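## Task

Put the green-capped bottle upright on the wall ledge marked with a blue label strip, and make sure every other bottle also ends up on the ledge that belongs to it. Each bottle's entire base must rest on its ledge, and everything must stay put without the robot supporting it. Finish by releasing the bottle and moving the grippers away.

## Robot and tools

Robot: two six-joint arms, left_arm and right_arm, each ending in a two-finger parallel gripper with a wrist camera (cam_left_wrist, cam_right_wrist, both 504x504 fisheye). Arm root links sit at left_arm (-0.046, +0.282, 0) m, quat_wxyz (+0.998, 0, 0, -0.064), and right_arm (+0.012, -0.289, 0) m, quat_wxyz (+1.000, 0, 0, -0.020).

Scene frame: origin on the table surface midway between the arms, +z up, +x pointing out across the table, left_arm on the +y side. The arm names do not refer to sides of a camera image. Each gripper's fingers extend along its own +z and close along its y axis; the reported hand point lies between the pads, roughly 1 cm short of the fingertips.

Tool execute_actions, argument "actions": a list holding nothing, one action or one wait. An empty list only reports the current state (with pictures). An action is {"rows": [...], "steps": n}: 1 to 15 rows, n from 3 to 15 (default 15), each step lasting 1/30 s; row k drives step k and the final row repeats for leftover steps. A wait is {"steps": n} alone, n up to 300, sending nothing new. Optional "pictures": true adds camera images to a non-empty call. A refused call moves nothing.

Row layout: one flat list of 14 numbers, each between -1 and 1, covering both arms even if one is idle. First left_arm: waist, shoulder, elbow, wrist pitch, wrist yaw, wrist roll, gripper opening; then the same seven for right_arm. The six joint numbers are scaled offsets, not poses. They count from the joint angles printed in the latest result that lists them (before any such result, and for later calls inside one reply, from where the arm is as the action begins), never from the previous row. Scale: 1.0 equals 1.202 rad for waist, 1.258 shoulder, 1.238 elbow, 2.073 wrist pitch, 2.022 wrist yaw and wrist roll. Joint ranges in radians: waist -2.618 to 3.054, shoulder 0.000 to 3.142, elbow 0.000 to 3.142, wrist pitch -1.571 to 1.571, wrist yaw -1.571 to 1.571, wrist roll -2.094 to 2.094. A target more than 0.036 rad outside a range is refused; true ends may differ by up to 0.036 rad and overshooting targets get clipped, reported as "joint sent to its limit". The opening number is absolute, not an offset: -1 shut, +1 fully open (finger gap 0.094 m).

Holding still: an all-zero row does not mean stay; it pulls the arm back to the reference angles, and arms slowly droop. To hold an arm, put in the first call of each reply the offsets that bring it to the angles you want, use zeros in any further calls of that reply, and enlarge the aim if a joint keeps falling short.

Motion limits: per step the commanded angle may lead the measured one by at most 0.202 rad (waist), 0.258 (shoulder), 0.238 (elbow), 0.573 (wrist pitch), 0.522 (wrist yaw, roll); if targets would move a gripper over 70 mm from where it is, all of that arm's targets are scaled down. Big moves therefore need several actions. Arms keep heading for the last target while you think, until everything has nearly stopped. Each result is captured 3 steps before the action ends; those steps run afterwards.

Results: a state line "left_arm: ... | right_arm: ..." with end_effector_position (m) and end_effector_quat_wxyz in the scene frame; printed positions can be off, more so at long reach. Joint positions and Joint velocities list per arm the six joints (rad, rad/s) and then the finger gap (m, m/s). grip_measured is the measured opening on the command scale, each gripper biased by up to about 1 mm. "joint command not followed" means a clearance check changed or blocked joint targets; HELD marks steps where your row was not (fully) sent. MOTOR HOT appears from 75 °C; OVER-TEMPERATURE FAULT lines mean an arm was stopped (from 90 °C) or dropped its load (at 100 °C), so avoid long heavy holds.

Gripping: to hold a bottle, command an opening about 0.03 under grip_measured; a smaller gap holds more gently. Pad force tops out near 50 to 62 N.

Tool zoom_image: camera ("cam_left_wrist" or "cam_right_wrist") and region [x0, y0, x1, y1] in pixels of that camera's latest image, origin top-left, at most 504 by 504. Tool read_manual: optional section, only "licences"; moves nothing. Tool finished_scene: scene, the number of the scene being ended; it grades the scene, cannot be undone, and gives the next task. A reply with no tool call ends all remaining work.

Camera calibration (fisheye K, D, T_world_to_cam) is provided per camera and may be slightly off; wrist camera poses follow the joint readings.

Typical order: look, open gripper, approach the target bottle from above, close on it, lift, carry to the matching ledge, lower until the whole base sits on it, open, retreat, let things settle, then call finished_scene. Avoid: dropping or tipping bottles, knocking anything off the table, slamming or shoving hard, arms touching each other, and leaving a bottle held. Brief outside tugs on held parts or pushes on loose objects can occur.

Each tool is called after "Call:" as name(argument=value, ...) on one line, values as JSON.

## Session

Call:
execute_actions(actions=[])

Scene clock: 0.00 s of 7800.00 s.
left_arm: end_effector_position=(+0.3326, +0.2266, +0.4045) grip_measured=+1.000 end_effector_quat_wxyz=(+0.703, +0.053, +0.707, -0.057) | right_arm: end_effector_position=(+0.3922, -0.3026, +0.4018) grip_measured=+1.000 end_effector_quat_wxyz=(+0.704, +0.009, +0.710, -0.019)
Joint positions: left_arm=[-0.015  1.05   1.043 -0.     0.012 -0.006  0.094] | right_arm=[ 0.003  1.04   1.031 -0.     0.004 -0.014  0.094]
Joint velocities: left_arm=[-0.007  0.002  0.002 -0.037  0.037  0.007  0.   ] | right_arm=[ 0.007  0.007 -0.017 -0.022 -0.037 -0.051  0.   ]
Motor temperatures (°C, as the motors report them): left_arm=[28 26 26 26 27 29] | right_arm=[29 26 28 29 26 27]

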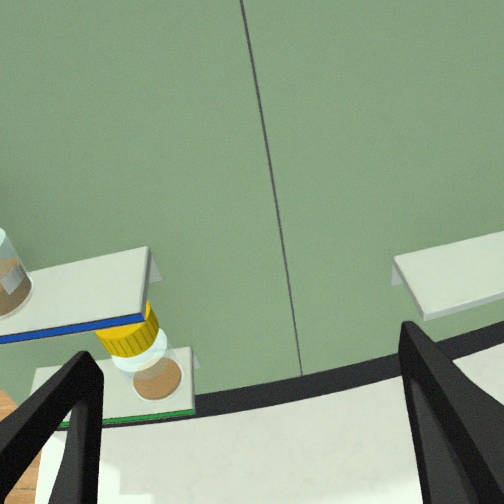

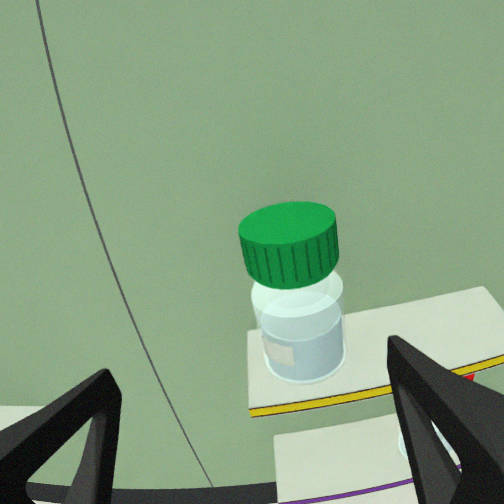

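Call:
execute_actions(actions=[{"rows":[[0.3,-0.1,0,0,0,0,1,-0.3,-0.1,0,0,0,0,1]],"steps":15}], pictures=true)

Scene clock: 0.53 s of 7800.00 s.
left_arm: end_effector_position=(+0.2937, +0.3583, +0.4429) grip_measured=+1.000 end_effector_quat_wxyz=(+0.741, -0.073, +0.663, +0.079) | right_arm: end_effector_position=(+0.3300, -0.4234, +0.4398) grip_measured=+1.000 end_effector_quat_wxyz=(+0.727, +0.132, +0.656, -0.156)
Joint positions: left_arm=[ 0.347  0.935  1.036  0.009  0.003 -0.005  0.094] | right_arm=[-0.357  0.922  1.025  0.001  0.013 -0.014  0.094]
Joint velocities: left_arm=[-0.012  0.007 -0.012 -0.066  0.007  0.007  0.   ] | right_arm=[-0.002 -0.007  0.002  0.051 -0.022 -0.051  0.   ]
Motor temperatures (°C, as the motors report them): left_arm=[28 26 26 27 27 29] | right_arm=[29 26 28 29 26 27]
Steps of this call (steps 1 to 4: nothing new was sent; steps 5 to 16: the first 12 steps of this action). Readings (joint positions):
5: left_arm=[0.010 1.041 1.042 -0.002 0.029 -0.005] | right_arm=[-0.024 1.030 1.030 -0.002 -0.014 -0.014]
6: left_arm=[0.066 1.024 1.038 -0.009 0.036 -0.005] | right_arm=[-0.082 1.014 1.026 -0.010 -0.020 -0.014]
8: left_arm=[0.212 0.985 1.036 -0.011 0.030 -0.005] | right_arm=[-0.230 0.974 1.025 -0.013 -0.013 -0.014]
12: left_arm=[0.347 0.937 1.036 0.007 0.001 -0.005] | right_arm=[-0.357 0.923 1.025 -0.000 0.015 -0.014]
16: the state above
camera_calibration (this result's frames):
cam_left_wrist: T_world_to_cam=[[0.230802, -0.961352, -0.150107, 0.339], [-0.546752, -0.000527763, -0.837295, 0.568849], [0.804856, 0.275321, -0.525743, 0.00986863], [0, 0, 0, 1]] pos_world=[0.224834, 0.323482, 0.532369]
cam_right_wrist: T_world_to_cam=[[-0.336048, -0.929022, -0.154886, -0.212366], [-0.286659, 0.257535, -0.922769, 0.655941], [0.897161, -0.265695, -0.352857, -0.129682], [0, 0, 0, 1]] pos_world=[0.233012, -0.400676, 0.52663]

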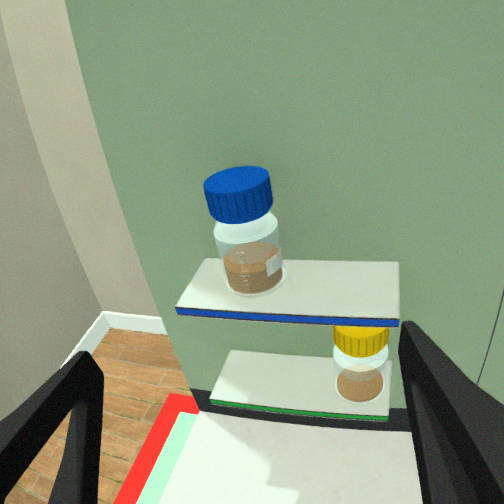

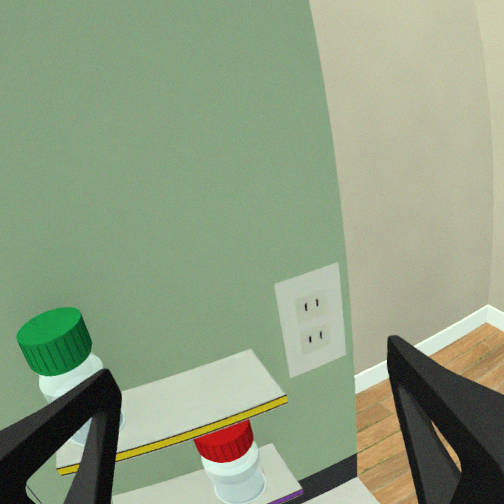

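Call:
zoom_image(camera="cam_left_wrist", region=[170, 150, 420, 420])

Region (170, 150, 420, 420) of cam_left_wrist's 504x504 image, scaled by 1.867, with more detail than that image has; it fills the left 467 columns of this view, and the rest is white.

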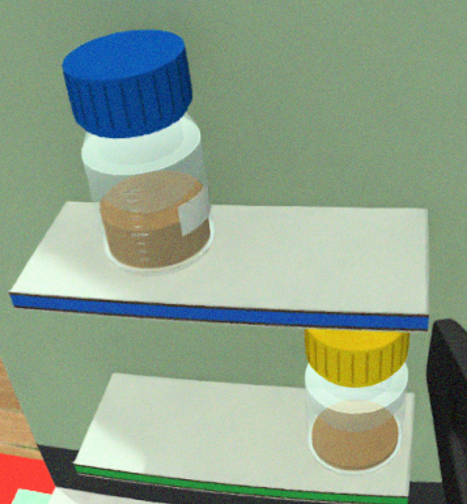

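Call:
execute_actions(actions=[{"rows":[[0,0,0,0,0,0,1,0.28,0.2,0.008,0.19,0,0,1],[0,0,0,0,0,0,1,0.28,0.404,0.008,0.19,0,0,1]],"steps":15}])

Call:
execute_actions(actions=[{"steps":30}], pictures=true)

Scene clock: 2.00 s of 7800.00 s.
left_arm: end_effector_position=(+0.2938, +0.3581, +0.4429) grip_measured=+1.000 end_effector_quat_wxyz=(+0.741, -0.073, +0.663, +0.078) | right_arm: end_effector_position=(+0.4962, -0.3212, +0.3168) grip_measured=+1.000 end_effector_quat_wxyz=(+0.680, +0.019, +0.732, -0.038)
Joint positions: left_arm=[ 0.347  0.935  1.036  0.009  0.004 -0.005  0.094] | right_arm=[-0.022  1.454  1.03   0.352  0.02  -0.028  0.094]
Joint velocities: left_arm=[-0.007  0.012 -0.002 -0.066  0.037 -0.022  0.   ] | right_arm=[ 0.002 -0.002  0.017 -0.037 -0.081  0.051  0.   ]
Motor temperatures (°C, as the motors report them): left_arm=[28 26 26 27 27 29] | right_arm=[29 26 28 29 26 27]
Steps of this call (steps 1 to 3: the last 3 steps of your previous action; steps 4 to 15: the robot went on to your last target; steps 16 to 32: nothing new was sent; steps 33 to 44: the first 12 steps of this action). Readings (joint positions):
33: left_arm=[0.347 0.935 1.036 0.009 0.004 -0.005] | right_arm=[-0.333 0.941 1.025 0.036 0.026 -0.014]
34: left_arm=[0.347 0.935 1.036 0.009 0.004 -0.005] | right_arm=[-0.283 0.982 1.032 0.109 0.030 -0.014]
36: left_arm=[0.347 0.935 1.036 0.009 0.004 -0.005] | right_arm=[-0.183 1.087 1.039 0.210 0.028 -0.014]
40: left_arm=[0.347 0.935 1.036 0.009 0.004 -0.005] | right_arm=[-0.057 1.324 1.039 0.307 0.020 -0.014]
44: the state above

Scene clock: 3.00 s of 7800.00 s.
left_arm: end_effector_position=(+0.2938, +0.3581, +0.4429) grip_measured=+1.000 end_effector_quat_wxyz=(+0.741, -0.073, +0.663, +0.078) | right_arm: end_effector_position=(+0.4966, -0.3210, +0.3233) grip_measured=+1.000 end_effector_quat_wxyz=(+0.690, +0.020, +0.723, -0.036)
Joint positions: left_arm=[ 0.347  0.935  1.036  0.009  0.004 -0.005  0.094] | right_arm=[-0.022  1.454  1.03   0.379  0.019 -0.024  0.094]
Joint velocities: left_arm=[ 0.007  0.002  0.022  0.066 -0.022 -0.037  0.   ] | right_arm=[-0.007  0.012 -0.002  0.037 -0.081  0.037  0.   ]
Motor temperatures (°C, as the motors report them): left_arm=[28 26 26 27 27 29] | right_arm=[29 26 28 30 26 27]
Kept back: nothing.
Steps of this call (steps 1 to 3: the last 3 steps of your previous action; steps 4 to 30: the robot went on to your last target). Readings (joint positions):
1: left_arm=[0.347 0.935 1.036 0.009 0.004 -0.005] | right_arm=[-0.022 1.454 1.030 0.354 0.019 -0.027]
2: left_arm=[0.347 0.935 1.036 0.009 0.004 -0.005] | right_arm=[-0.022 1.454 1.030 0.362 0.019 -0.026]
4: left_arm=[0.347 0.935 1.036 0.009 0.004 -0.005] | right_arm=[-0.022 1.454 1.030 0.369 0.019 -0.025]
8: left_arm=[0.347 0.935 1.036 0.009 0.004 -0.005] | right_arm=[-0.022 1.454 1.030 0.375 0.019 -0.024]
30: the state above
All arms were judged still, so your last target was given up. Only a new action makes them travel on or press farther. Fingers that are still opening or closing keep moving.
camera_calibration (this result's frames):
cam_left_wrist: T_world_to_cam=[[0.229704, -0.961596, -0.150232, 0.339263], [-0.546775, 0.000197232, -0.83728, 0.568613], [0.805154, 0.27447, -0.525731, 0.0101002], [0, 0, 0, 1]] pos_world=[0.224841, 0.32335, 0.532366]
cam_right_wrist: T_world_to_cam=[[-0.0410375, -0.987656, -0.151166, -0.245819], [-0.488999, 0.151789, -0.858976, 0.615723], [0.871318, 0.0386697, -0.489192, -0.138465], [0, 0, 0, 1]] pos_world=[0.411647, -0.33089, 0.423996]

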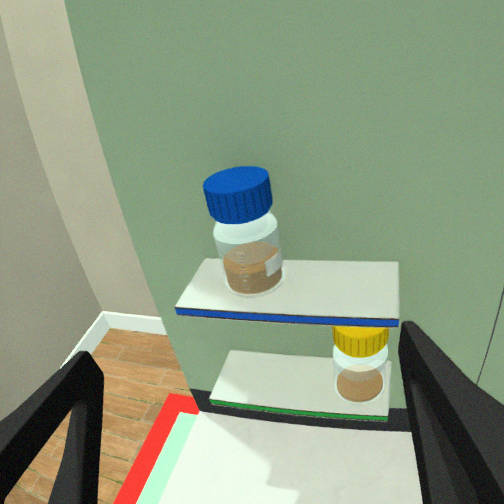

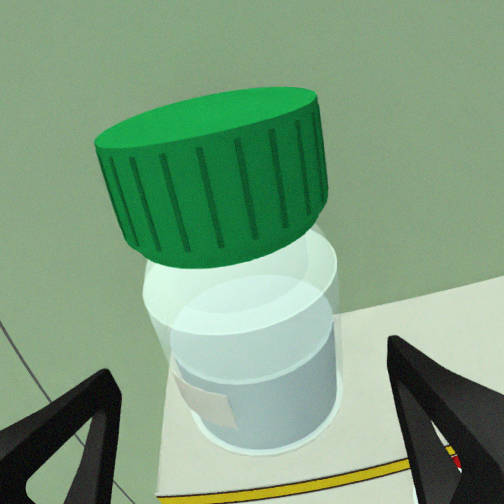

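Call:
execute_actions(actions=[{"rows":[[0,0,0,0,0,0,1,0,0.11,0.15,0,0,0,1]],"steps":15}])

Call:
execute_actions(actions=[{"rows":[[0,0,0,0,0,0,1,0,0.01,0,0,0,0,-1]],"steps":15}], pictures=true)

Scene clock: 3.50 s of 7800.00 s.
left_arm: end_effector_position=(+0.2938, +0.3581, +0.4429) grip_measured=+1.000 end_effector_quat_wxyz=(+0.741, -0.073, +0.663, +0.078) | right_arm: end_effector_position=(+0.5336, -0.3233, +0.3340) grip_measured=+1.000 end_effector_quat_wxyz=(+0.697, +0.020, +0.716, -0.036)
Joint positions: left_arm=[ 0.347  0.935  1.036  0.009  0.004 -0.005  0.094] | right_arm=[-0.022  1.591  1.184  0.38   0.019 -0.024  0.094]
Joint velocities: left_arm=[-0.027  0.012 -0.017  0.081  0.037 -0.11   0.   ] | right_arm=[-0.002 -0.022  0.012  0.007 -0.007 -0.051  0.   ]
Motor temperatures (°C, as the motors report them): left_arm=[28 26 26 27 27 29] | right_arm=[29 26 28 30 26 27]
Steps of this call (steps 1 to 3: nothing new was sent; steps 4 to 15: the first 12 steps of this action). Readings (joint positions):
4: left_arm=[0.347 0.935 1.036 0.009 0.004 -0.005] | right_arm=[-0.022 1.470 1.052 0.369 0.019 -0.024]
5: left_arm=[0.347 0.935 1.036 0.009 0.004 -0.005] | right_arm=[-0.022 1.508 1.101 0.369 0.019 -0.024]
7: left_arm=[0.347 0.935 1.036 0.009 0.004 -0.005] | right_arm=[-0.022 1.569 1.173 0.380 0.019 -0.024]
11: left_arm=[0.347 0.935 1.036 0.009 0.004 -0.005] | right_arm=[-0.022 1.591 1.184 0.380 0.019 -0.024]
15: the state above

Scene clock: 4.00 s of 7800.00 s.
left_arm: end_effector_position=(+0.2938, +0.3581, +0.4429) grip_measured=+1.000 end_effector_quat_wxyz=(+0.741, -0.073, +0.663, +0.078) | right_arm: end_effector_position=(+0.5336, -0.3239, +0.3340) grip_measured=+0.139 end_effector_quat_wxyz=(+0.697, +0.021, +0.716, -0.037)
Joint positions: left_arm=[ 0.347  0.935  1.036  0.009  0.004 -0.005  0.094] | right_arm=[-0.022  1.591  1.184  0.38   0.02  -0.023  0.054]
Joint velocities: left_arm=[-0.012 -0.012 -0.012 -0.066 -0.037 -0.022  0.   ] | right_arm=[-0.012 -0.012 -0.002  0.022 -0.022 -0.022  0.001]
Motor temperatures (°C, as the motors report them): left_arm=[28 26 26 27 27 29] | right_arm=[29 26 28 30 26 27]
Steps of this call (steps 1 to 3: the last 3 steps of your previous action; steps 4 to 15: the first 12 steps of this action, its rows measured from where the robot was after step 3). Readings (joint positions):
3: left_arm=[0.347 0.935 1.036 0.009 0.004 -0.005] | right_arm=[-0.022 1.591 1.184 0.380 0.019 -0.024]
4: left_arm=[0.347 0.935 1.036 0.009 0.004 -0.005] | right_arm=[-0.022 1.591 1.184 0.380 0.019 -0.024]
5: left_arm=[0.347 0.935 1.036 0.009 0.004 -0.005] | right_arm=[-0.022 1.591 1.184 0.380 0.019 -0.024]
7: left_arm=[0.347 0.935 1.036 0.009 0.004 -0.005] | right_arm=[-0.022 1.591 1.184 0.380 0.021 -0.023]
11: left_arm=[0.347 0.935 1.036 0.009 0.004 -0.005] | right_arm=[-0.022 1.591 1.184 0.380 0.020 -0.023]
15: the state above
camera_calibration (this result's frames):
cam_left_wrist: T_world_to_cam=[[0.229704, -0.961596, -0.150232, 0.339263], [-0.546775, 0.000197232, -0.83728, 0.568613], [0.805154, 0.27447, -0.525731, 0.0101002], [0, 0, 0, 1]] pos_world=[0.224841, 0.32335, 0.532366]
cam_right_wrist: T_world_to_cam=[[-0.0401156, -0.987643, -0.151497, -0.245892], [-0.472543, 0.152344, -0.86804, 0.637864], [0.880394, 0.0367667, -0.472816, -0.176195], [0, 0, 0, 1]] pos_world=[0.446675, -0.333551, 0.433132]

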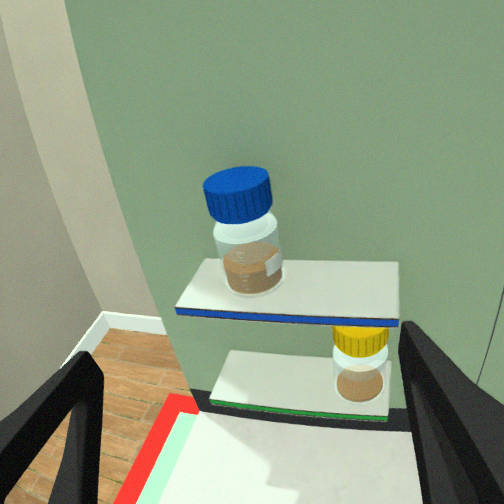

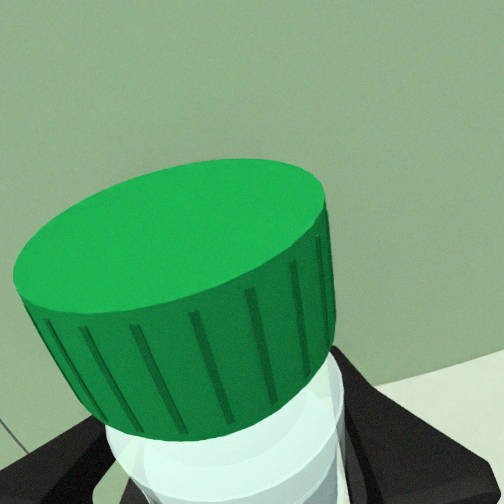

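Call:
execute_actions(actions=[{"rows":[[0,0,0,0,0,0,1,0,-0.03,0.02,0,0,0,-1],[0,0,0,0,0,0,1,0,-0.1,-0.03,0,0,0,-1],[0,0,0,0,0,0,1,0,-0.2,-0.12,-0.02,0,0,-1],[0,0,0,0,0,0,1,0,-0.2,-0.12,-0.02,0,0,-1],[0,0,0,0,0,0,1,0,-0.3,-0.22,-0.03,0,0,-1],[0,0,0,0,0,0,1,0,-0.378,-0.305,-0.04,0,0,-1]],"steps":15}])

Call:
execute_actions(actions=[{"rows":[[0,0,0,0,0,0,1,0.7,0,0,0,0,0,-1]],"steps":15}])

Call:
execute_actions(actions=[{"steps":30}])

Scene clock: 4.73 s of 7800.00 s.
left_arm: end_effector_position=(+0.2938, +0.3581, +0.4429) grip_measured=+1.000 end_effector_quat_wxyz=(+0.741, -0.073, +0.663, +0.078) | right_arm: end_effector_position=(+0.4163, -0.3166, +0.3360) grip_measured=+0.139 end_effector_quat_wxyz=(+0.701, +0.021, +0.712, -0.037)
Joint positions: left_arm=[ 0.347  0.935  1.036  0.009  0.004 -0.005  0.094] | right_arm=[-0.022  1.12   0.814  0.292  0.02  -0.023  0.054]
Joint velocities: left_arm=[-0.002 -0.012 -0.022 -0.037 -0.037  0.022  0.   ] | right_arm=[-0.007 -0.007 -0.002 -0.081  0.037 -0.022 -0.   ]
Motor temperatures (°C, as the motors report them): left_arm=[28 26 26 28 27 29] | right_arm=[29 26 28 30 26 27]
Steps of this call (steps 1 to 3: the last 3 steps of your previous action; steps 4 to 10: the robot went on to your last target; steps 11 to 22: the first 12 steps of this action). Readings (joint positions):
11: left_arm=[0.347 0.935 1.036 0.009 0.004 -0.005] | right_arm=[-0.022 1.590 1.184 0.380 0.020 -0.023]
12: left_arm=[0.347 0.935 1.036 0.009 0.004 -0.005] | right_arm=[-0.022 1.580 1.179 0.378 0.020 -0.023]
14: left_arm=[0.347 0.935 1.036 0.009 0.004 -0.005] | right_arm=[-0.022 1.489 1.098 0.359 0.020 -0.023]
18: left_arm=[0.347 0.935 1.036 0.009 0.004 -0.005] | right_arm=[-0.022 1.186 0.848 0.309 0.020 -0.023]
22: the state above

Scene clock: 5.23 s of 7800.00 s.
left_arm: end_effector_position=(+0.2938, +0.3581, +0.4429) grip_measured=+1.000 end_effector_quat_wxyz=(+0.741, -0.073, +0.663, +0.078) | right_arm: end_effector_position=(+0.3122, -0.0174, +0.3233) grip_measured=+0.139 end_effector_quat_wxyz=(+0.642, -0.267, +0.679, +0.235)
Joint positions: left_arm=[ 0.347  0.935  1.036  0.009  0.004 -0.005  0.094] | right_arm=[ 0.778  1.12   0.814  0.24   0.012 -0.023  0.054]
Joint velocities: left_arm=[ 0.002 -0.017 -0.002  0.022 -0.051 -0.007  0.   ] | right_arm=[ 1.375  0.002 -0.012  0.022 -0.447 -0.095 -0.001]
Motor temperatures (°C, as the motors report them): left_arm=[28 26 26 28 27 29] | right_arm=[29 26 28 30 26 27]
Steps of this call (steps 1 to 3: the last 3 steps of your previous action; steps 4 to 15: the first 12 steps of this action, its rows measured from where the robot was after step 3). Readings (joint positions):
3: left_arm=[0.347 0.935 1.036 0.009 0.004 -0.005] | right_arm=[-0.022 1.120 0.814 0.273 0.020 -0.023]
4: left_arm=[0.347 0.935 1.036 0.009 0.004 -0.005] | right_arm=[0.005 1.120 0.814 0.269 0.043 -0.023]
5: left_arm=[0.347 0.935 1.036 0.009 0.004 -0.005] | right_arm=[0.058 1.120 0.814 0.265 0.060 -0.023]
7: left_arm=[0.347 0.935 1.036 0.009 0.004 -0.005] | right_arm=[0.202 1.120 0.814 0.254 0.054 -0.023]
11: left_arm=[0.347 0.935 1.036 0.009 0.004 -0.005] | right_arm=[0.502 1.120 0.814 0.244 0.035 -0.023]
15: the state above

Scene clock: 6.23 s of 7800.00 s.
left_arm: end_effector_position=(+0.2938, +0.3581, +0.4429) grip_measured=+1.000 end_effector_quat_wxyz=(+0.741, -0.073, +0.663, +0.078) | right_arm: end_effector_position=(+0.2987, -0.0033, +0.3232) grip_measured=+0.139 end_effector_quat_wxyz=(+0.636, -0.283, +0.673, +0.251)
Joint positions: left_arm=[ 0.347  0.935  1.036  0.009  0.004 -0.005  0.094] | right_arm=[ 0.826  1.12   0.814  0.24   0.013 -0.023  0.054]
Joint velocities: left_arm=[-0.002 -0.002  0.002  0.022 -0.037 -0.022  0.   ] | right_arm=[-0.002 -0.002 -0.002 -0.081 -0.007 -0.007  0.001]
Motor temperatures (°C, as the motors report them): left_arm=[28 26 26 28 27 29] | right_arm=[29 26 29 31 26 27]
Kept back: nothing.
Steps of this call (steps 1 to 3: the last 3 steps of your previous action; steps 4 to 30: the robot went on to your last target). Readings (joint positions):
1: left_arm=[0.347 0.935 1.036 0.009 0.004 -0.005] | right_arm=[0.813 1.120 0.814 0.240 -0.002 -0.023]
2: left_arm=[0.347 0.935 1.036 0.009 0.004 -0.005] | right_arm=[0.830 1.120 0.814 0.240 -0.010 -0.023]
4: left_arm=[0.347 0.935 1.036 0.009 0.004 -0.005] | right_arm=[0.831 1.120 0.814 0.240 -0.007 -0.023]
8: left_arm=[0.347 0.935 1.036 0.009 0.004 -0.005] | right_arm=[0.826 1.120 0.814 0.240 0.006 -0.023]
30: the state above
All arms were judged still, so your last target was given up. Only a new action makes them travel on or press farther. Fingers that are still opening or closing keep moving.

Call:
execute_actions(actions=[{"rows":[[-0.756,0.028,-0.072,0.015,0,0,1,0,0,0,0.035,0,0,-1]],"steps":15}])

Call:
execute_actions(actions=[{"steps":30}], pictures=true)

Scene clock: 6.83 s of 7800.00 s.
left_arm: end_effector_position=(+0.2554, +0.0717, +0.3903) grip_measured=+1.000 end_effector_quat_wxyz=(+0.674, +0.212, +0.674, -0.216) | right_arm: end_effector_position=(+0.2989, -0.0033, +0.3245) grip_measured=+0.139 end_effector_quat_wxyz=(+0.638, -0.283, +0.671, +0.251)
Joint positions: left_arm=[-0.484  0.976  0.944  0.035  0.003 -0.006  0.094] | right_arm=[ 0.826  1.12   0.814  0.245  0.013 -0.023  0.054]
Joint velocities: left_arm=[-1.736  0.002  0.002  0.007  0.198 -0.051  0.   ] | right_arm=[-0.002 -0.002 -0.012  0.066  0.051 -0.037 -0.001]
Motor temperatures (°C, as the motors report them): left_arm=[28 26 26 28 27 29] | right_arm=[29 26 29 31 26 27]
Steps of this call (steps 1 to 6: nothing new was sent; steps 7 to 18: the first 12 steps of this action). Readings (joint positions):
7: left_arm=[0.316 0.935 1.025 0.023 -0.014 -0.006] | right_arm=[0.826 1.120 0.814 0.240 0.013 -0.023]
8: left_arm=[0.252 0.935 1.008 0.040 -0.019 -0.006] | right_arm=[0.826 1.120 0.814 0.241 0.013 -0.023]
10: left_arm=[0.104 0.947 0.974 0.044 -0.014 -0.006] | right_arm=[0.826 1.120 0.814 0.243 0.013 -0.023]
14: left_arm=[-0.192 0.975 0.945 0.033 -0.007 -0.006] | right_arm=[0.826 1.120 0.814 0.245 0.013 -0.023]
18: the state above

Scene clock: 7.83 s of 7800.00 s.
left_arm: end_effector_position=(+0.2364, +0.0469, +0.3906) grip_measured=+1.000 end_effector_quat_wxyz=(+0.665, +0.241, +0.663, -0.246) | right_arm: end_effector_position=(+0.2989, -0.0033, +0.3246) grip_measured=+0.139 end_effector_quat_wxyz=(+0.638, -0.283, +0.671, +0.251)
Joint positions: left_arm=[-0.564  0.976  0.944  0.036  0.012 -0.006  0.094] | right_arm=[ 0.826  1.12   0.814  0.245  0.013 -0.023  0.054]
Joint velocities: left_arm=[-0.012  0.017  0.002  0.037 -0.007  0.007  0.   ] | right_arm=[ 0.007  0.012  0.017  0.022  0.081 -0.066  0.001]
Motor temperatures (°C, as the motors report them): left_arm=[28 26 26 28 27 29] | right_arm=[29 26 29 31 26 27]
Kept back: nothing.
Steps of this call (steps 1 to 3: the last 3 steps of your previous action; steps 4 to 30: the robot went on to your last target). Readings (joint positions):
1: left_arm=[-0.530 0.976 0.944 0.035 0.012 -0.006] | right_arm=[0.826 1.120 0.814 0.245 0.013 -0.023]
2: left_arm=[-0.555 0.976 0.944 0.035 0.018 -0.006] | right_arm=[0.826 1.120 0.814 0.245 0.013 -0.023]
4: left_arm=[-0.564 0.976 0.944 0.036 0.019 -0.006] | right_arm=[0.826 1.120 0.814 0.245 0.013 -0.023]
8: left_arm=[-0.564 0.976 0.944 0.036 0.015 -0.006] | right_arm=[0.826 1.120 0.814 0.245 0.013 -0.023]
30: the state above
All arms were judged still, so your last target was given up. Only a new action makes them travel on or press farther. Fingers that are still opening or closing keep moving.
camera_calibration (this result's frames):
cam_left_wrist: T_world_to_cam=[[-0.637363, -0.755773, -0.150249, 0.240685], [-0.397189, 0.489312, -0.776411, 0.411501], [0.66031, -0.435178, -0.612055, 0.215478], [0, 0, 0, 1]] pos_world=[0.174565, 0.0743227, 0.487541]
cam_right_wrist: T_world_to_cam=[[0.715679, -0.681485, -0.15291, -0.164523], [-0.445609, -0.276952, -0.851311, 0.45499], [0.537807, 0.677403, -0.501884, 0.128107], [0, 0, 0, 1]] pos_world=[0.251596, -0.07289, 0.426476]

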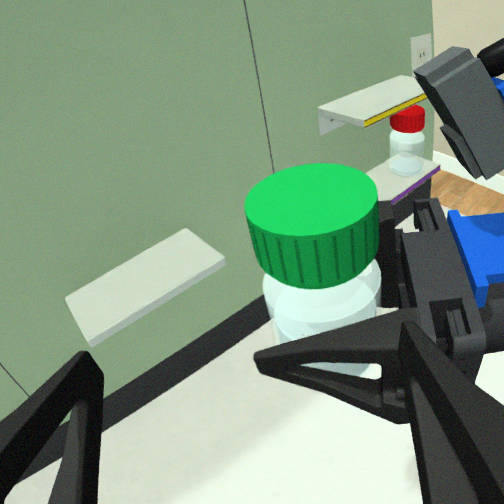

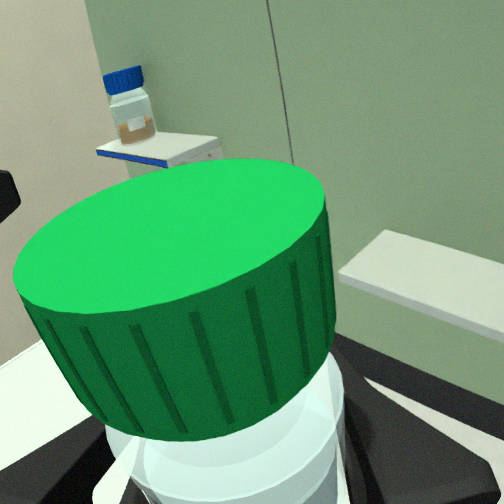

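Call:
execute_actions(actions=[{"rows":[[-0.05,0,0,0,0,0,1,0,0,0,0,0,0,-1],[-0.05,0,0,0,0,0,1,0,0,0,0,0,0,-1],[-0.05,0.15,0.085,0.04,0,0,1,0,0,0,0,0,0,-1]],"steps":15}], pictures=true)

Scene clock: 8.40 s of 7800.00 s.
left_arm: end_effector_position=(+0.2598, -0.0014, +0.3822) grip_measured=+1.000 end_effector_quat_wxyz=(+0.648, +0.263, +0.666, -0.260) | right_arm: end_effector_position=(+0.2984, -0.0037, +0.3169) grip_measured=+0.139 end_effector_quat_wxyz=(+0.627, -0.287, +0.681, +0.247)
Joint positions: left_arm=[-0.619  1.172  1.038  0.108  0.011 -0.006  0.094] | right_arm=[ 0.826  1.12   0.814  0.215  0.013 -0.023  0.054]
Joint velocities: left_arm=[ 0.002 -0.017  0.002  0.154  0.007  0.051  0.   ] | right_arm=[-0.007  0.002  0.007 -0.007  0.007 -0.022  0.001]
Motor temperatures (°C, as the motors report them): left_arm=[28 26 26 29 27 29] | right_arm=[29 26 29 32 26 27]
Steps of this call (steps 1 to 5: nothing new was sent; steps 6 to 17: the first 12 steps of this action). Readings (joint positions):
6: left_arm=[-0.572 0.976 0.944 0.036 0.008 -0.006] | right_arm=[0.826 1.120 0.814 0.243 0.013 -0.023]
7: left_arm=[-0.587 0.976 0.944 0.036 0.007 -0.006] | right_arm=[0.826 1.120 0.814 0.239 0.013 -0.023]
9: left_arm=[-0.612 1.039 0.992 0.057 0.010 -0.006] | right_arm=[0.826 1.120 0.814 0.229 0.013 -0.023]
13: left_arm=[-0.619 1.159 1.038 0.107 0.011 -0.006] | right_arm=[0.826 1.120 0.814 0.218 0.013 -0.023]
17: the state above
camera_calibration (this result's frames):
cam_left_wrist: T_world_to_cam=[[-0.679656, -0.718043, -0.149941, 0.228727], [-0.3883, 0.525605, -0.756943, 0.428154], [0.622327, -0.456239, -0.636046, 0.192844], [0, 0, 0, 1]] pos_world=[0.201696, 0.0271791, 0.481041]
cam_right_wrist: T_world_to_cam=[[0.712335, -0.684838, -0.153545, -0.164494], [-0.46401, -0.295401, -0.835125, 0.448463], [0.526568, 0.666135, -0.528196, 0.13642], [0, 0, 0, 1]] pos_world=[0.253431, -0.07105, 0.421322]

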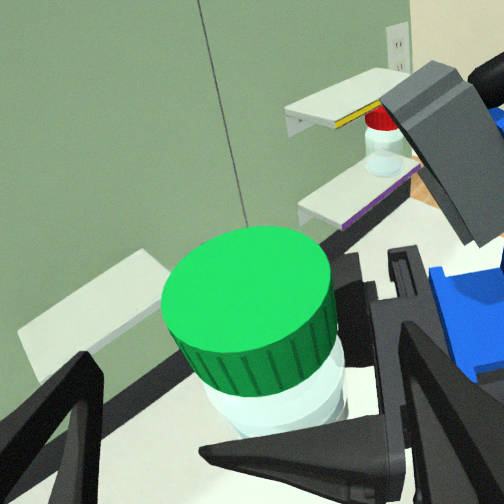

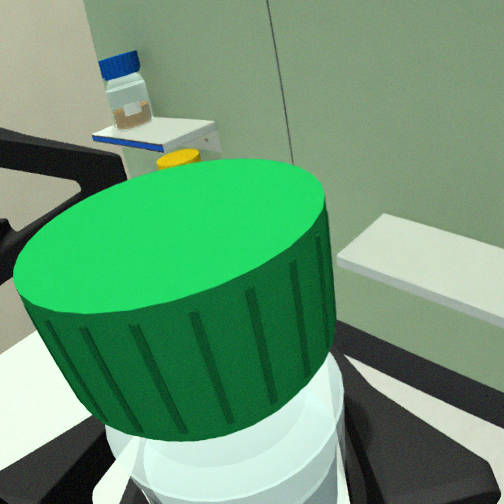

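Call:
execute_actions(actions=[{"rows":[[0,0.12,0.085,0.04,0,0,1,0,0,0,0.04,0,0,-1]],"steps":15}], pictures=true)

Scene clock: 8.90 s of 7800.00 s.
left_arm: end_effector_position=(+0.2861, -0.0261, +0.3905) grip_measured=+1.000 end_effector_quat_wxyz=(+0.658, +0.257, +0.656, -0.266) | right_arm: end_effector_position=(+0.3002, -0.0044, +0.3150) grip_measured=+0.139 end_effector_quat_wxyz=(+0.629, -0.285, +0.681, +0.244)
Joint positions: left_arm=[-0.619  1.312  1.13   0.19   0.013 -0.011  0.094] | right_arm=[ 0.824  1.123  0.807  0.226  0.018 -0.024  0.054]
Joint velocities: left_arm=[ 0.012 -0.007  0.007 -0.066 -0.007 -0.022  0.   ] | right_arm=[ 0.002 -0.017  0.002 -0.037  0.037  0.11  -0.   ]
Motor temperatures (°C, as the motors report them): left_arm=[28 26 27 29 27 29] | right_arm=[29 26 29 32 26 27]
Steps of this call (steps 1 to 3: the last 3 steps of your previous action; steps 4 to 15: the first 12 steps of this action). Readings (joint positions):
4: left_arm=[-0.619 1.188 1.053 0.115 0.011 -0.006] | right_arm=[0.826 1.120 0.814 0.215 0.013 -0.023]
5: left_arm=[-0.619 1.222 1.084 0.131 0.011 -0.006] | right_arm=[0.826 1.120 0.814 0.217 0.013 -0.023]
7: left_arm=[-0.619 1.285 1.126 0.169 0.011 -0.006] | right_arm=[0.826 1.120 0.814 0.223 0.013 -0.023]
11: left_arm=[-0.619 1.312 1.130 0.188 0.013 -0.011] | right_arm=[0.824 1.123 0.807 0.223 0.018 -0.024]
15: the state above
camera_calibration (this result's frames):
cam_left_wrist: T_world_to_cam=[[-0.677777, -0.720752, -0.145378, 0.227691], [-0.370593, 0.505642, -0.779093, 0.46072], [0.635042, -0.474176, -0.609819, 0.15622], [0, 0, 0, 1]] pos_world=[0.225857, 0.00522465, 0.487311]
cam_right_wrist: T_world_to_cam=[[0.7078, -0.689966, -0.151547, -0.165788], [-0.464248, -0.292632, -0.835967, 0.447848], [0.532441, 0.662053, -0.52744, 0.132967], [0, 0, 0, 1]] pos_world=[0.25446, -0.0713646, 0.419394]

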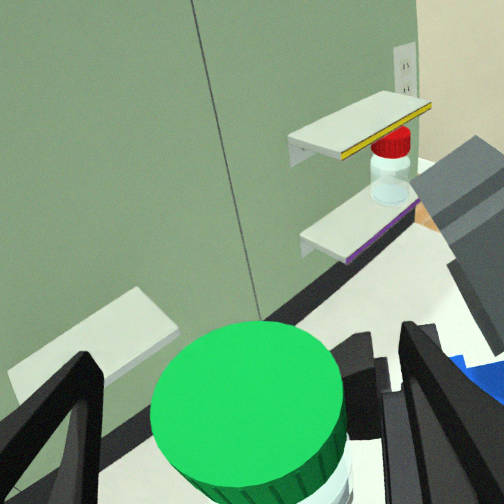

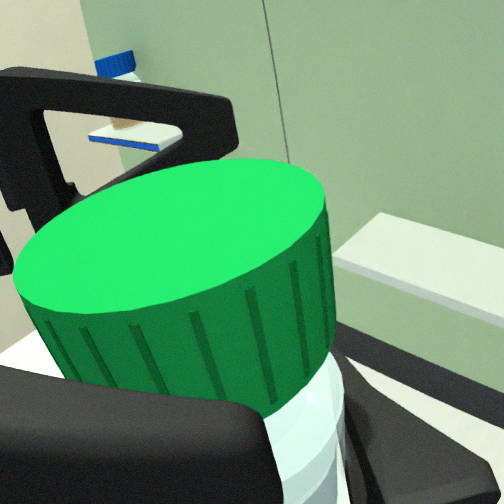

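Call:
execute_actions(actions=[{"rows":[[0,0,0,0.035,0,0,1,0,0,0,0.03,0,0,-1],[0,0,0,0.035,0,0,1,0,0,0,0.03,0,0,-1],[0,0,0,0.035,0,0,1,0,0,0,0.03,0,0,-1],[0,0,0,0.035,0,0,1,0,0,0,0.03,0,0,-1],[0,0,0,0.035,0,0,1,0,0,0,0.03,0,0,-1],[0,0,0,0.035,0,0,-1,0,0,0,0.03,0,0,-1]],"steps":15}], pictures=true)

Scene clock: 11.00 s of 7800.00 s.
left_arm: end_effector_position=(+0.2834, -0.0274, +0.4111) grip_measured=-0.898 end_effector_quat_wxyz=(+0.683, +0.251, +0.626, -0.280) | right_arm: end_effector_position=(+0.3015, -0.0048, +0.3084) grip_measured=+0.139 end_effector_quat_wxyz=(+0.623, -0.285, +0.687, +0.240)
Joint positions: left_arm=[-0.622  1.312  1.13   0.273  0.021 -0.009  0.005] | right_arm=[ 0.823  1.129  0.801  0.221  0.022 -0.023  0.054]
Joint velocities: left_arm=[ 0.007 -0.002 -0.002 -0.037  0.081 -0.037 -0.187] | right_arm=[ 0.002 -0.012 -0.007 -0.037  0.007 -0.022 -0.001]
Motor temperatures (°C, as the motors report them): left_arm=[28 26 27 29 27 29] | right_arm=[29 26 29 33 26 27]
Steps of this call (steps 1 to 3: the last 3 steps of your previous action; steps 4 to 15: the robot went on to your last target; steps 16 to 51: nothing new was sent; steps 52 to 63: the first 12 steps of this action). Readings (joint positions):
52: left_arm=[-0.619 1.312 1.130 0.197 0.013 -0.011] | right_arm=[0.824 1.123 0.807 0.226 0.018 -0.024]
53: left_arm=[-0.619 1.312 1.130 0.207 0.013 -0.011] | right_arm=[0.824 1.123 0.807 0.226 0.018 -0.024]
55: left_arm=[-0.619 1.312 1.130 0.228 0.013 -0.011] | right_arm=[0.824 1.123 0.807 0.226 0.018 -0.024]
59: left_arm=[-0.619 1.312 1.130 0.248 0.013 -0.011] | right_arm=[0.824 1.123 0.807 0.226 0.018 -0.024]
63: the state above
camera_calibration (this result's frames):
cam_left_wrist: T_world_to_cam=[[-0.676659, -0.721379, -0.14746, 0.228414], [-0.315605, 0.465108, -0.827084, 0.47946], [0.665226, -0.513115, -0.54239, 0.132458], [0, 0, 0, 1]] pos_world=[0.217764, 0.0097386, 0.50208]
cam_right_wrist: T_world_to_cam=[[0.702114, -0.695558, -0.152431, -0.166045], [-0.476371, -0.299716, -0.826584, 0.44351], [0.529251, 0.652969, -0.541778, 0.13434], [0, 0, 0, 1]] pos_world=[0.256758, -0.0702867, 0.41407]

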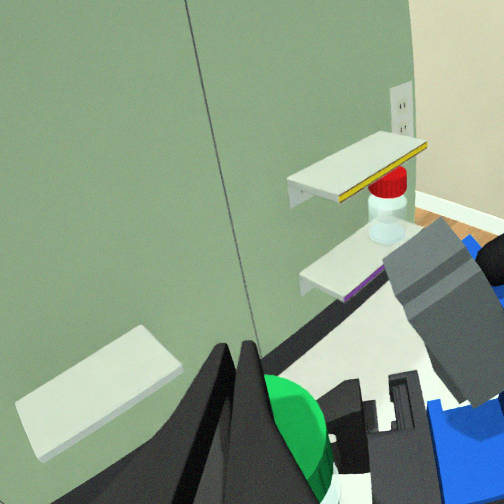

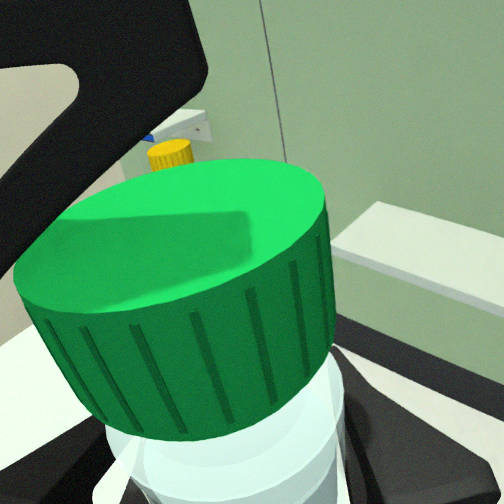

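Call:
execute_actions(actions=[{"rows":[[0,0,0,0,0,0,1,0,0,0,0.02,0,0,-1],[0,0,0,0,0,0,1,0,0,0,0.02,0,0,-1],[0,0,0,0,0,0,1,0,0,0,0.02,0,0,-1],[0,0,0,0,0,0,1,0,0,0,0.02,0,0,-1],[0,0,0,0,0,0,1,0,0,0,0.02,0,0,-1],[0,0,0,0,0,0,1,0,0,0,0.02,0,0,-1],[0,0,0,-0.075,0,0,1,0,0,0,0.02,0,0,-1]],"steps":15}], pictures=true)

Scene clock: 11.57 s of 7800.00 s.
left_arm: end_effector_position=(+0.2842, -0.0281, +0.3860) grip_measured=+1.000 end_effector_quat_wxyz=(+0.651, +0.263, +0.660, -0.267) | right_arm: end_effector_position=(+0.3015, -0.0048, +0.3089) grip_measured=+0.139 end_effector_quat_wxyz=(+0.624, -0.285, +0.687, +0.241)
Joint positions: left_arm=[-0.622  1.312  1.13   0.172  0.02  -0.009  0.094] | right_arm=[ 0.823  1.129  0.801  0.223  0.022 -0.023  0.054]
Joint velocities: left_arm=[-0.007 -0.007 -0.002 -0.286 -0.007  0.11   0.   ] | right_arm=[ 0.012 -0.012 -0.007  0.037  0.007 -0.11  -0.   ]
Motor temperatures (°C, as the motors report them): left_arm=[28 26 27 29 27 29] | right_arm=[29 26 29 33 26 27]
Steps of this call (steps 1 to 3: the last 3 steps of your previous action; steps 4 to 5: the robot went on to your last target; steps 6 to 17: the first 12 steps of this action). Readings (joint positions):
6: left_arm=[-0.622 1.312 1.130 0.271 0.020 -0.009] | right_arm=[0.823 1.129 0.801 0.223 0.022 -0.023]
7: left_arm=[-0.622 1.312 1.130 0.271 0.020 -0.009] | right_arm=[0.823 1.129 0.801 0.223 0.022 -0.023]
9: left_arm=[-0.622 1.312 1.130 0.271 0.020 -0.009] | right_arm=[0.823 1.129 0.801 0.223 0.022 -0.023]
13: left_arm=[-0.622 1.312 1.130 0.240 0.020 -0.009] | right_arm=[0.823 1.129 0.801 0.223 0.022 -0.023]
17: the state above
camera_calibration (this result's frames):
cam_left_wrist: T_world_to_cam=[[-0.687271, -0.711526, -0.146247, 0.227608], [-0.374895, 0.519883, -0.767577, 0.454655], [0.622183, -0.472707, -0.624049, 0.162891], [0, 0, 0, 1]] pos_world=[0.225529, 0.00258141, 0.483921]
cam_right_wrist: T_world_to_cam=[[0.702361, -0.695312, -0.152416, -0.166037], [-0.47503, -0.298379, -0.827838, 0.444], [0.530128, 0.653843, -0.539864, 0.133744], [0, 0, 0, 1]] pos_world=[0.25663, -0.0704144, 0.414457]

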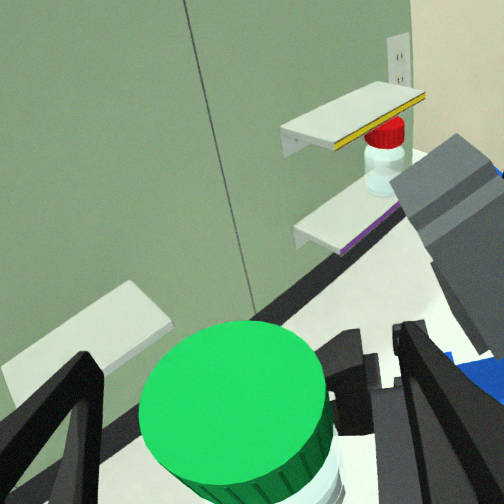

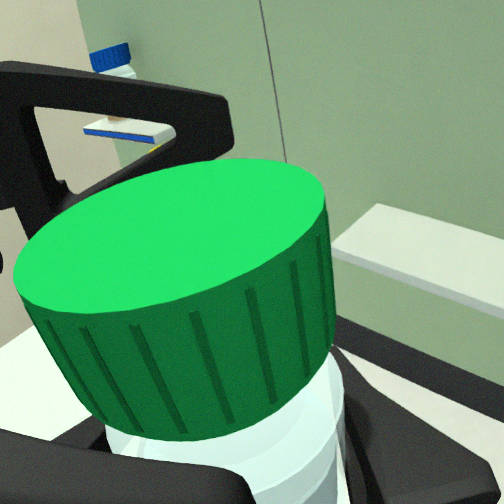

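Lower a further ~2 cm, then close.

Call:
execute_actions(actions=[{"rows":[[0,0,0,-0.05,0,0,1,0,0,0,0.02,0,0,-1],[0,0,0,-0.05,0,0,1,0,0,0,0.02,0,0,-1],[0,0,0,-0.05,0,0,1,0,0,0,0.02,0,0,-1],[0,0,0,-0.05,0,0,1,0,0,0,0.02,0,0,-1],[0,0,0,-0.05,0,0,1,0,0,0,0.02,0,0,-1],[0,0,0,-0.05,0,0,1,0,0,0,0.02,0,0,-1],[0,0,0,-0.05,0,0,-1,0,0,0,0.02,0,0,-1]],"steps":15}], pictures=true)

Scene clock: 12.10 s of 7800.00 s.
left_arm: end_effector_position=(+0.2859, -0.0256, +0.3738) grip_measured=+0.117 end_effector_quat_wxyz=(+0.635, +0.263, +0.678, -0.259) | right_arm: end_effector_position=(+0.3007, -0.0049, +0.3032) grip_measured=+0.139 end_effector_quat_wxyz=(+0.616, -0.288, +0.693, +0.238)
Joint positions: left_arm=[-0.619  1.312  1.13   0.123  0.011 -0.016  0.052] | right_arm=[ 0.824  1.129  0.8    0.202  0.021 -0.023  0.054]
Joint velocities: left_arm=[-0.002 -0.012  0.007 -0.007 -0.022  0.022  0.022] | right_arm=[ 0.007 -0.007 -0.007  0.051  0.022 -0.022  0.   ]
Motor temperatures (°C, as the motors report them): left_arm=[28 26 27 29 27 29] | right_arm=[29 26 29 33 26 27]
Steps of this call (steps 1 to 3: the last 3 steps of your previous action; step 4: the robot went on to your last target; steps 5 to 16: the first 12 steps of this action). Readings (joint positions):
5: left_arm=[-0.622 1.312 1.130 0.150 0.020 -0.010] | right_arm=[0.823 1.129 0.801 0.219 0.022 -0.023]
6: left_arm=[-0.622 1.312 1.130 0.146 0.020 -0.010] | right_arm=[0.823 1.129 0.801 0.216 0.022 -0.023]
8: left_arm=[-0.622 1.312 1.130 0.139 0.020 -0.010] | right_arm=[0.823 1.129 0.801 0.208 0.022 -0.023]
12: left_arm=[-0.622 1.312 1.130 0.129 0.021 -0.011] | right_arm=[0.823 1.129 0.801 0.201 0.023 -0.023]
16: the state above
camera_calibration (this result's frames):
cam_left_wrist: T_world_to_cam=[[-0.684163, -0.71591, -0.139261, 0.22518], [-0.411821, 0.536801, -0.736375, 0.443964], [0.601934, -0.44645, -0.662086, 0.176024], [0, 0, 0, 1]] pos_world=[0.230939, 0.00147437, 0.474826]
cam_right_wrist: T_world_to_cam=[[0.701529, -0.696074, -0.152767, -0.166068], [-0.487339, -0.312181, -0.815502, 0.438712], [0.519959, 0.646547, -0.558228, 0.139738], [0, 0, 0, 1]] pos_world=[0.257645, -0.068985, 0.410406]

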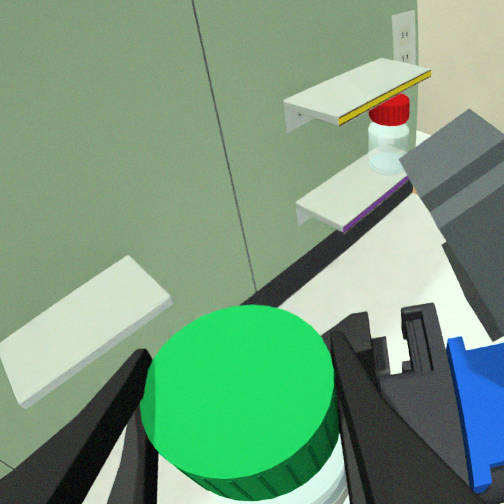

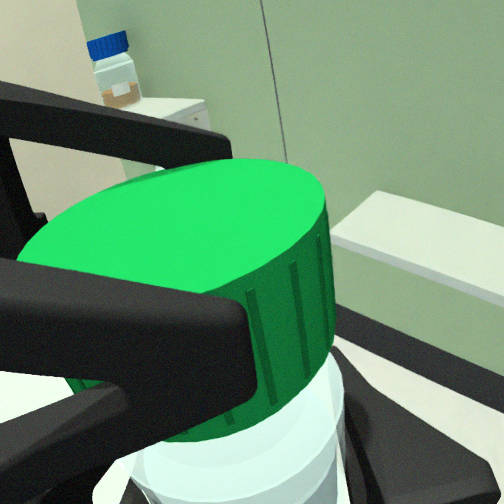

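Call:
execute_actions(actions=[{"rows":[[0,0,0,0.01,0,0,-1,0,0,0,0,0,0,1],[0,0,0,0.01,0,0,-1,0,0,0,0,0,0,1],[0,0,0,0.01,0,0,-1,0,0,0,0,0,0,1],[0,0,0,0.01,0,0,-1,0,0,0,0,0,0,1],[0,0,0,0.01,0,0,-1,0,0,0,0,0,0,1],[0,0,0,0.01,0,0,-1,0,0,0,0,0,0,1],[0,0,0,0.01,0,0,-1,0,0,0,0,0,0,1],[0,0,0,0.01,0,0,-1,0,-0.25,-0.2,-0.03,0,0,1]],"steps":15}])

Call:
execute_actions(actions=[{"rows":[[0,0,0,0.01,0,0,-1,-0.5,-0.1,-0.05,0,0,0,1]],"steps":15}], pictures=true)

Scene clock: 12.60 s of 7800.00 s.
left_arm: end_effector_position=(+0.2857, -0.0256, +0.3718) grip_measured=+0.118 end_effector_quat_wxyz=(+0.632, +0.264, +0.681, -0.259) | right_arm: end_effector_position=(+0.2579, -0.0499, +0.2745) grip_measured=+1.000 end_effector_quat_wxyz=(+0.618, -0.287, +0.693, +0.235)
Joint positions: left_arm=[-0.619  1.312  1.13   0.115  0.012 -0.018  0.053] | right_arm=[ 0.822  0.842  0.563  0.153  0.026 -0.025  0.094]
Joint velocities: left_arm=[-0.007 -0.017  0.002  0.007  0.007 -0.022  0.001] | right_arm=[-0.002 -0.73  -0.359 -0.198  0.022  0.022  0.   ]
Motor temperatures (°C, as the motors report them): left_arm=[28 26 27 29 27 29] | right_arm=[29 26 29 33 26 27]
Steps of this call (steps 1 to 3: the last 3 steps of your previous action; steps 4 to 15: the first 12 steps of this action). Readings (joint positions):
4: left_arm=[-0.619 1.312 1.130 0.125 0.011 -0.017] | right_arm=[0.824 1.129 0.800 0.198 0.023 -0.024]
5: left_arm=[-0.619 1.312 1.130 0.127 0.012 -0.018] | right_arm=[0.822 1.129 0.800 0.191 0.027 -0.024]
7: left_arm=[-0.619 1.312 1.130 0.127 0.012 -0.018] | right_arm=[0.822 1.129 0.800 0.187 0.027 -0.025]
11: left_arm=[-0.619 1.312 1.130 0.127 0.012 -0.018] | right_arm=[0.822 1.100 0.766 0.200 0.027 -0.025]
15: the state above

Scene clock: 13.10 s of 7800.00 s.
left_arm: end_effector_position=(+0.2855, -0.0254, +0.3673) grip_measured=+0.118 end_effector_quat_wxyz=(+0.626, +0.266, +0.687, -0.256) | right_arm: end_effector_position=(+0.3292, -0.2351, +0.2860) grip_measured=+1.000 end_effector_quat_wxyz=(+0.685, -0.064, +0.724, +0.041)
Joint positions: left_arm=[-0.619  1.312  1.13   0.097  0.012 -0.018  0.053] | right_arm=[ 0.225  0.719  0.51   0.152  0.037 -0.026  0.094]
Joint velocities: left_arm=[ 0.002 -0.017 -0.002  0.081  0.022 -0.037 -0.   ] | right_arm=[-0.022 -0.032  0.007  0.022 -0.051  0.022  0.   ]
Motor temperatures (°C, as the motors report them): left_arm=[28 26 27 30 27 29] | right_arm=[29 26 29 33 26 27]
Steps of this call (steps 1 to 3: the last 3 steps of your previous action; steps 4 to 15: the first 12 steps of this action, its rows measured from where the robot was after step 3). Readings (joint positions):
3: left_arm=[-0.619 1.312 1.130 0.111 0.012 -0.018] | right_arm=[0.822 0.825 0.558 0.152 0.026 -0.025]
4: left_arm=[-0.619 1.312 1.130 0.109 0.012 -0.018] | right_arm=[0.791 0.813 0.550 0.152 0.007 -0.026]
5: left_arm=[-0.619 1.312 1.130 0.107 0.012 -0.018] | right_arm=[0.723 0.785 0.532 0.151 0.003 -0.026]
7: left_arm=[-0.619 1.312 1.130 0.103 0.012 -0.018] | right_arm=[0.570 0.737 0.511 0.150 0.012 -0.026]
11: left_arm=[-0.619 1.312 1.130 0.098 0.012 -0.018] | right_arm=[0.284 0.719 0.510 0.152 0.027 -0.026]
15: the state above
camera_calibration (this result's frames):
cam_left_wrist: T_world_to_cam=[[-0.687437, -0.713309, -0.136455, 0.224112], [-0.426534, 0.548623, -0.719084, 0.437077], [0.587791, -0.436123, -0.681395, 0.183521], [0, 0, 0, 1]] pos_world=[0.232619, 0.000107981, 0.469926]
cam_right_wrist: T_world_to_cam=[[0.182225, -0.972041, -0.148089, -0.244205], [-0.520213, 0.0324948, -0.853418, 0.46937], [0.834369, 0.232552, -0.499747, 0.0466245], [0, 0, 0, 1]] pos_world=[0.249771, -0.263472, 0.387705]

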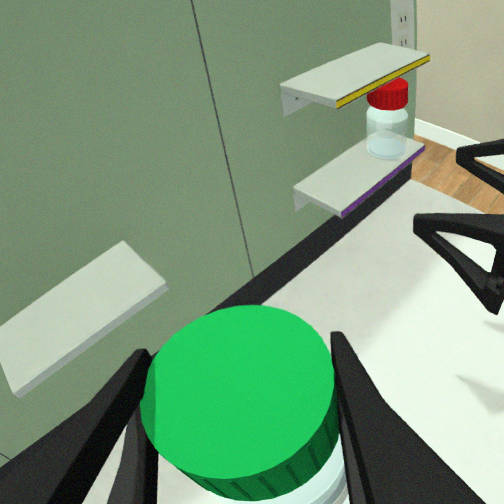

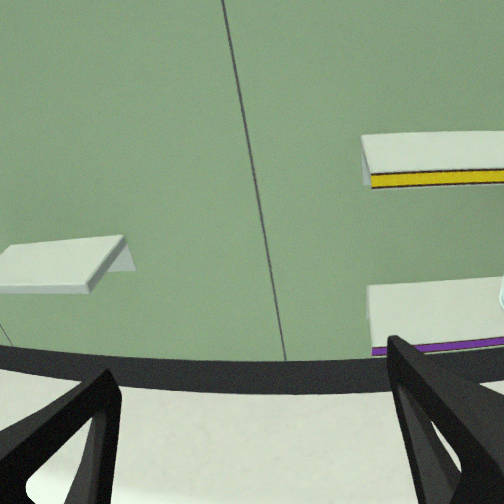

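Call:
execute_actions(actions=[{"rows":[[0,0.01,0.19,-0.06,0,0,-1,0,0,0,0,0,0,1]],"steps":12}])

Call:
execute_actions(actions=[{"rows":[[0.73,0,0,0,0,0,-1,0,0,0,0,0,0,1]],"steps":15}])

Call:
execute_actions(actions=[{"steps":25}], pictures=true)

Scene clock: 13.73 s of 7800.00 s.
left_arm: end_effector_position=(+0.2851, -0.0250, +0.4367) grip_measured=+0.118 end_effector_quat_wxyz=(+0.652, +0.257, +0.662, -0.266) | right_arm: end_effector_position=(+0.3291, -0.2345, +0.2860) grip_measured=+1.000 end_effector_quat_wxyz=(+0.685, -0.065, +0.724, +0.043)
Joint positions: left_arm=[-0.619  1.337  1.351 -0.023  0.012 -0.018  0.053] | right_arm=[ 0.225  0.719  0.51   0.152  0.033 -0.026  0.094]
Joint velocities: left_arm=[-0.007 -0.007 -0.007 -0.007  0.037  0.037 -0.001] | right_arm=[-0.007 -0.012 -0.007  0.007 -0.066  0.022  0.   ]
Motor temperatures (°C, as the motors report them): left_arm=[28 26 27 30 27 29] | right_arm=[29 26 29 33 26 27]
Steps of this call (steps 1 to 3: the last 3 steps of your previous action; steps 4 to 10: the robot went on to your last target; steps 11 to 19: the first 9 steps of this action). Readings (joint positions):
11: left_arm=[-0.619 1.317 1.162 0.054 0.012 -0.018] | right_arm=[0.225 0.719 0.510 0.152 0.033 -0.026]
12: left_arm=[-0.619 1.334 1.214 0.000 0.012 -0.018] | right_arm=[0.225 0.719 0.510 0.152 0.033 -0.026]
14: left_arm=[-0.619 1.349 1.293 -0.028 0.012 -0.018] | right_arm=[0.225 0.719 0.510 0.152 0.033 -0.026]
18: left_arm=[-0.619 1.338 1.350 -0.023 0.012 -0.018] | right_arm=[0.225 0.719 0.510 0.152 0.033 -0.026]
19: the state above

Scene clock: 14.23 s of 7800.00 s.
left_arm: end_effector_position=(+0.4084, +0.2654, +0.4179) grip_measured=+0.118 end_effector_quat_wxyz=(+0.679, +0.012, +0.733, -0.026) | right_arm: end_effector_position=(+0.3291, -0.2345, +0.2860) grip_measured=+1.000 end_effector_quat_wxyz=(+0.685, -0.065, +0.724, +0.043)
Joint positions: left_arm=[ 0.098  1.349  1.351 -0.079  0.025 -0.019  0.053] | right_arm=[ 0.225  0.719  0.51   0.152  0.033 -0.026  0.094]
Joint velocities: left_arm=[ 1.883  0.007 -0.017  0.007 -0.037  0.066 -0.   ] | right_arm=[ 0.017 -0.012 -0.007 -0.051  0.007  0.022  0.   ]
Motor temperatures (°C, as the motors report them): left_arm=[28 26 27 30 27 29] | right_arm=[29 26 29 33 26 27]
Steps of this call (steps 1 to 3: the last 3 steps of your previous action; steps 4 to 15: the first 12 steps of this action, its rows measured from where the robot was after step 3). Readings (joint positions):
3: left_arm=[-0.619 1.337 1.351 -0.042 0.012 -0.018] | right_arm=[0.225 0.719 0.510 0.152 0.033 -0.026]
4: left_arm=[-0.597 1.337 1.351 -0.049 0.031 -0.019] | right_arm=[0.225 0.719 0.510 0.152 0.033 -0.026]
5: left_arm=[-0.556 1.337 1.351 -0.054 0.051 -0.019] | right_arm=[0.225 0.719 0.510 0.152 0.033 -0.026]
7: left_arm=[-0.437 1.337 1.351 -0.065 0.050 -0.019] | right_arm=[0.225 0.719 0.510 0.152 0.033 -0.026]
11: left_arm=[-0.172 1.344 1.351 -0.072 0.035 -0.019] | right_arm=[0.225 0.719 0.510 0.152 0.033 -0.026]
15: the state above

Scene clock: 15.07 s of 7800.00 s.
left_arm: end_effector_position=(+0.4046, +0.3443, +0.4173) grip_measured=+0.118 end_effector_quat_wxyz=(+0.678, -0.056, +0.732, +0.038) | right_arm: end_effector_position=(+0.3291, -0.2345, +0.2860) grip_measured=+1.000 end_effector_quat_wxyz=(+0.685, -0.065, +0.724, +0.043)
Joint positions: left_arm=[ 0.263  1.349  1.351 -0.08   0.004 -0.019  0.053] | right_arm=[ 0.225  0.719  0.51   0.152  0.033 -0.026  0.094]
Joint velocities: left_arm=[-0.002 -0.032 -0.002  0.007 -0.007  0.007  0.   ] | right_arm=[-0.002  0.002  0.007  0.051 -0.037  0.022  0.   ]
Motor temperatures (°C, as the motors report them): left_arm=[28 26 27 30 27 29] | right_arm=[29 26 29 33 26 27]
Kept back: nothing.
Steps of this call (steps 1 to 3: the last 3 steps of your previous action; steps 4 to 25: the robot went on to your last target). Readings (joint positions):
1: left_arm=[0.163 1.349 1.351 -0.079 0.021 -0.019] | right_arm=[0.225 0.719 0.510 0.152 0.033 -0.026]
2: left_arm=[0.218 1.349 1.351 -0.080 0.011 -0.019] | right_arm=[0.225 0.719 0.510 0.152 0.033 -0.026]
4: left_arm=[0.279 1.349 1.351 -0.080 -0.016 -0.019] | right_arm=[0.225 0.719 0.510 0.152 0.033 -0.026]
8: left_arm=[0.274 1.349 1.351 -0.080 -0.013 -0.019] | right_arm=[0.225 0.719 0.510 0.152 0.033 -0.026]
25: the state above
camera_calibration (this result's frames):
cam_left_wrist: T_world_to_cam=[[0.122983, -0.982977, -0.136498, 0.341463], [-0.689609, 0.0142628, -0.724042, 0.613483], [0.713663, 0.183174, -0.676116, 0.0424529], [0, 0, 0, 1]] pos_world=[0.350773, 0.319124, 0.519499]
cam_right_wrist: T_world_to_cam=[[0.185919, -0.971308, -0.148306, -0.244515], [-0.520368, 0.0306971, -0.85339, 0.468916], [0.833457, 0.235835, -0.49973, 0.0476178], [0, 0, 0, 1]] pos_world=[0.249782, -0.263124, 0.387701]

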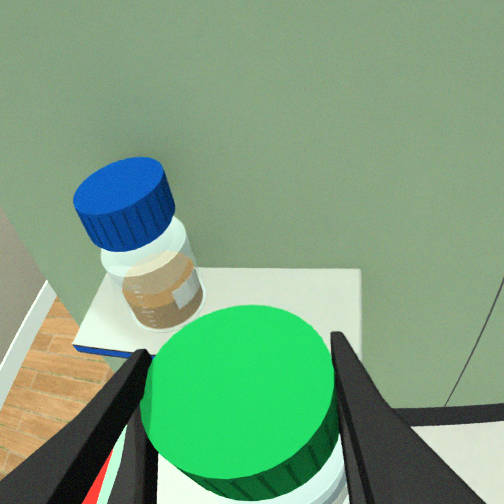

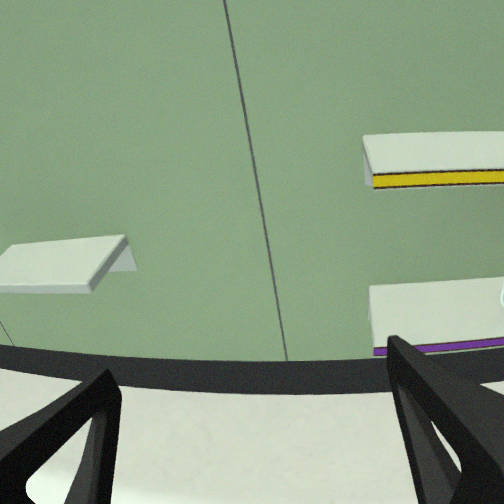

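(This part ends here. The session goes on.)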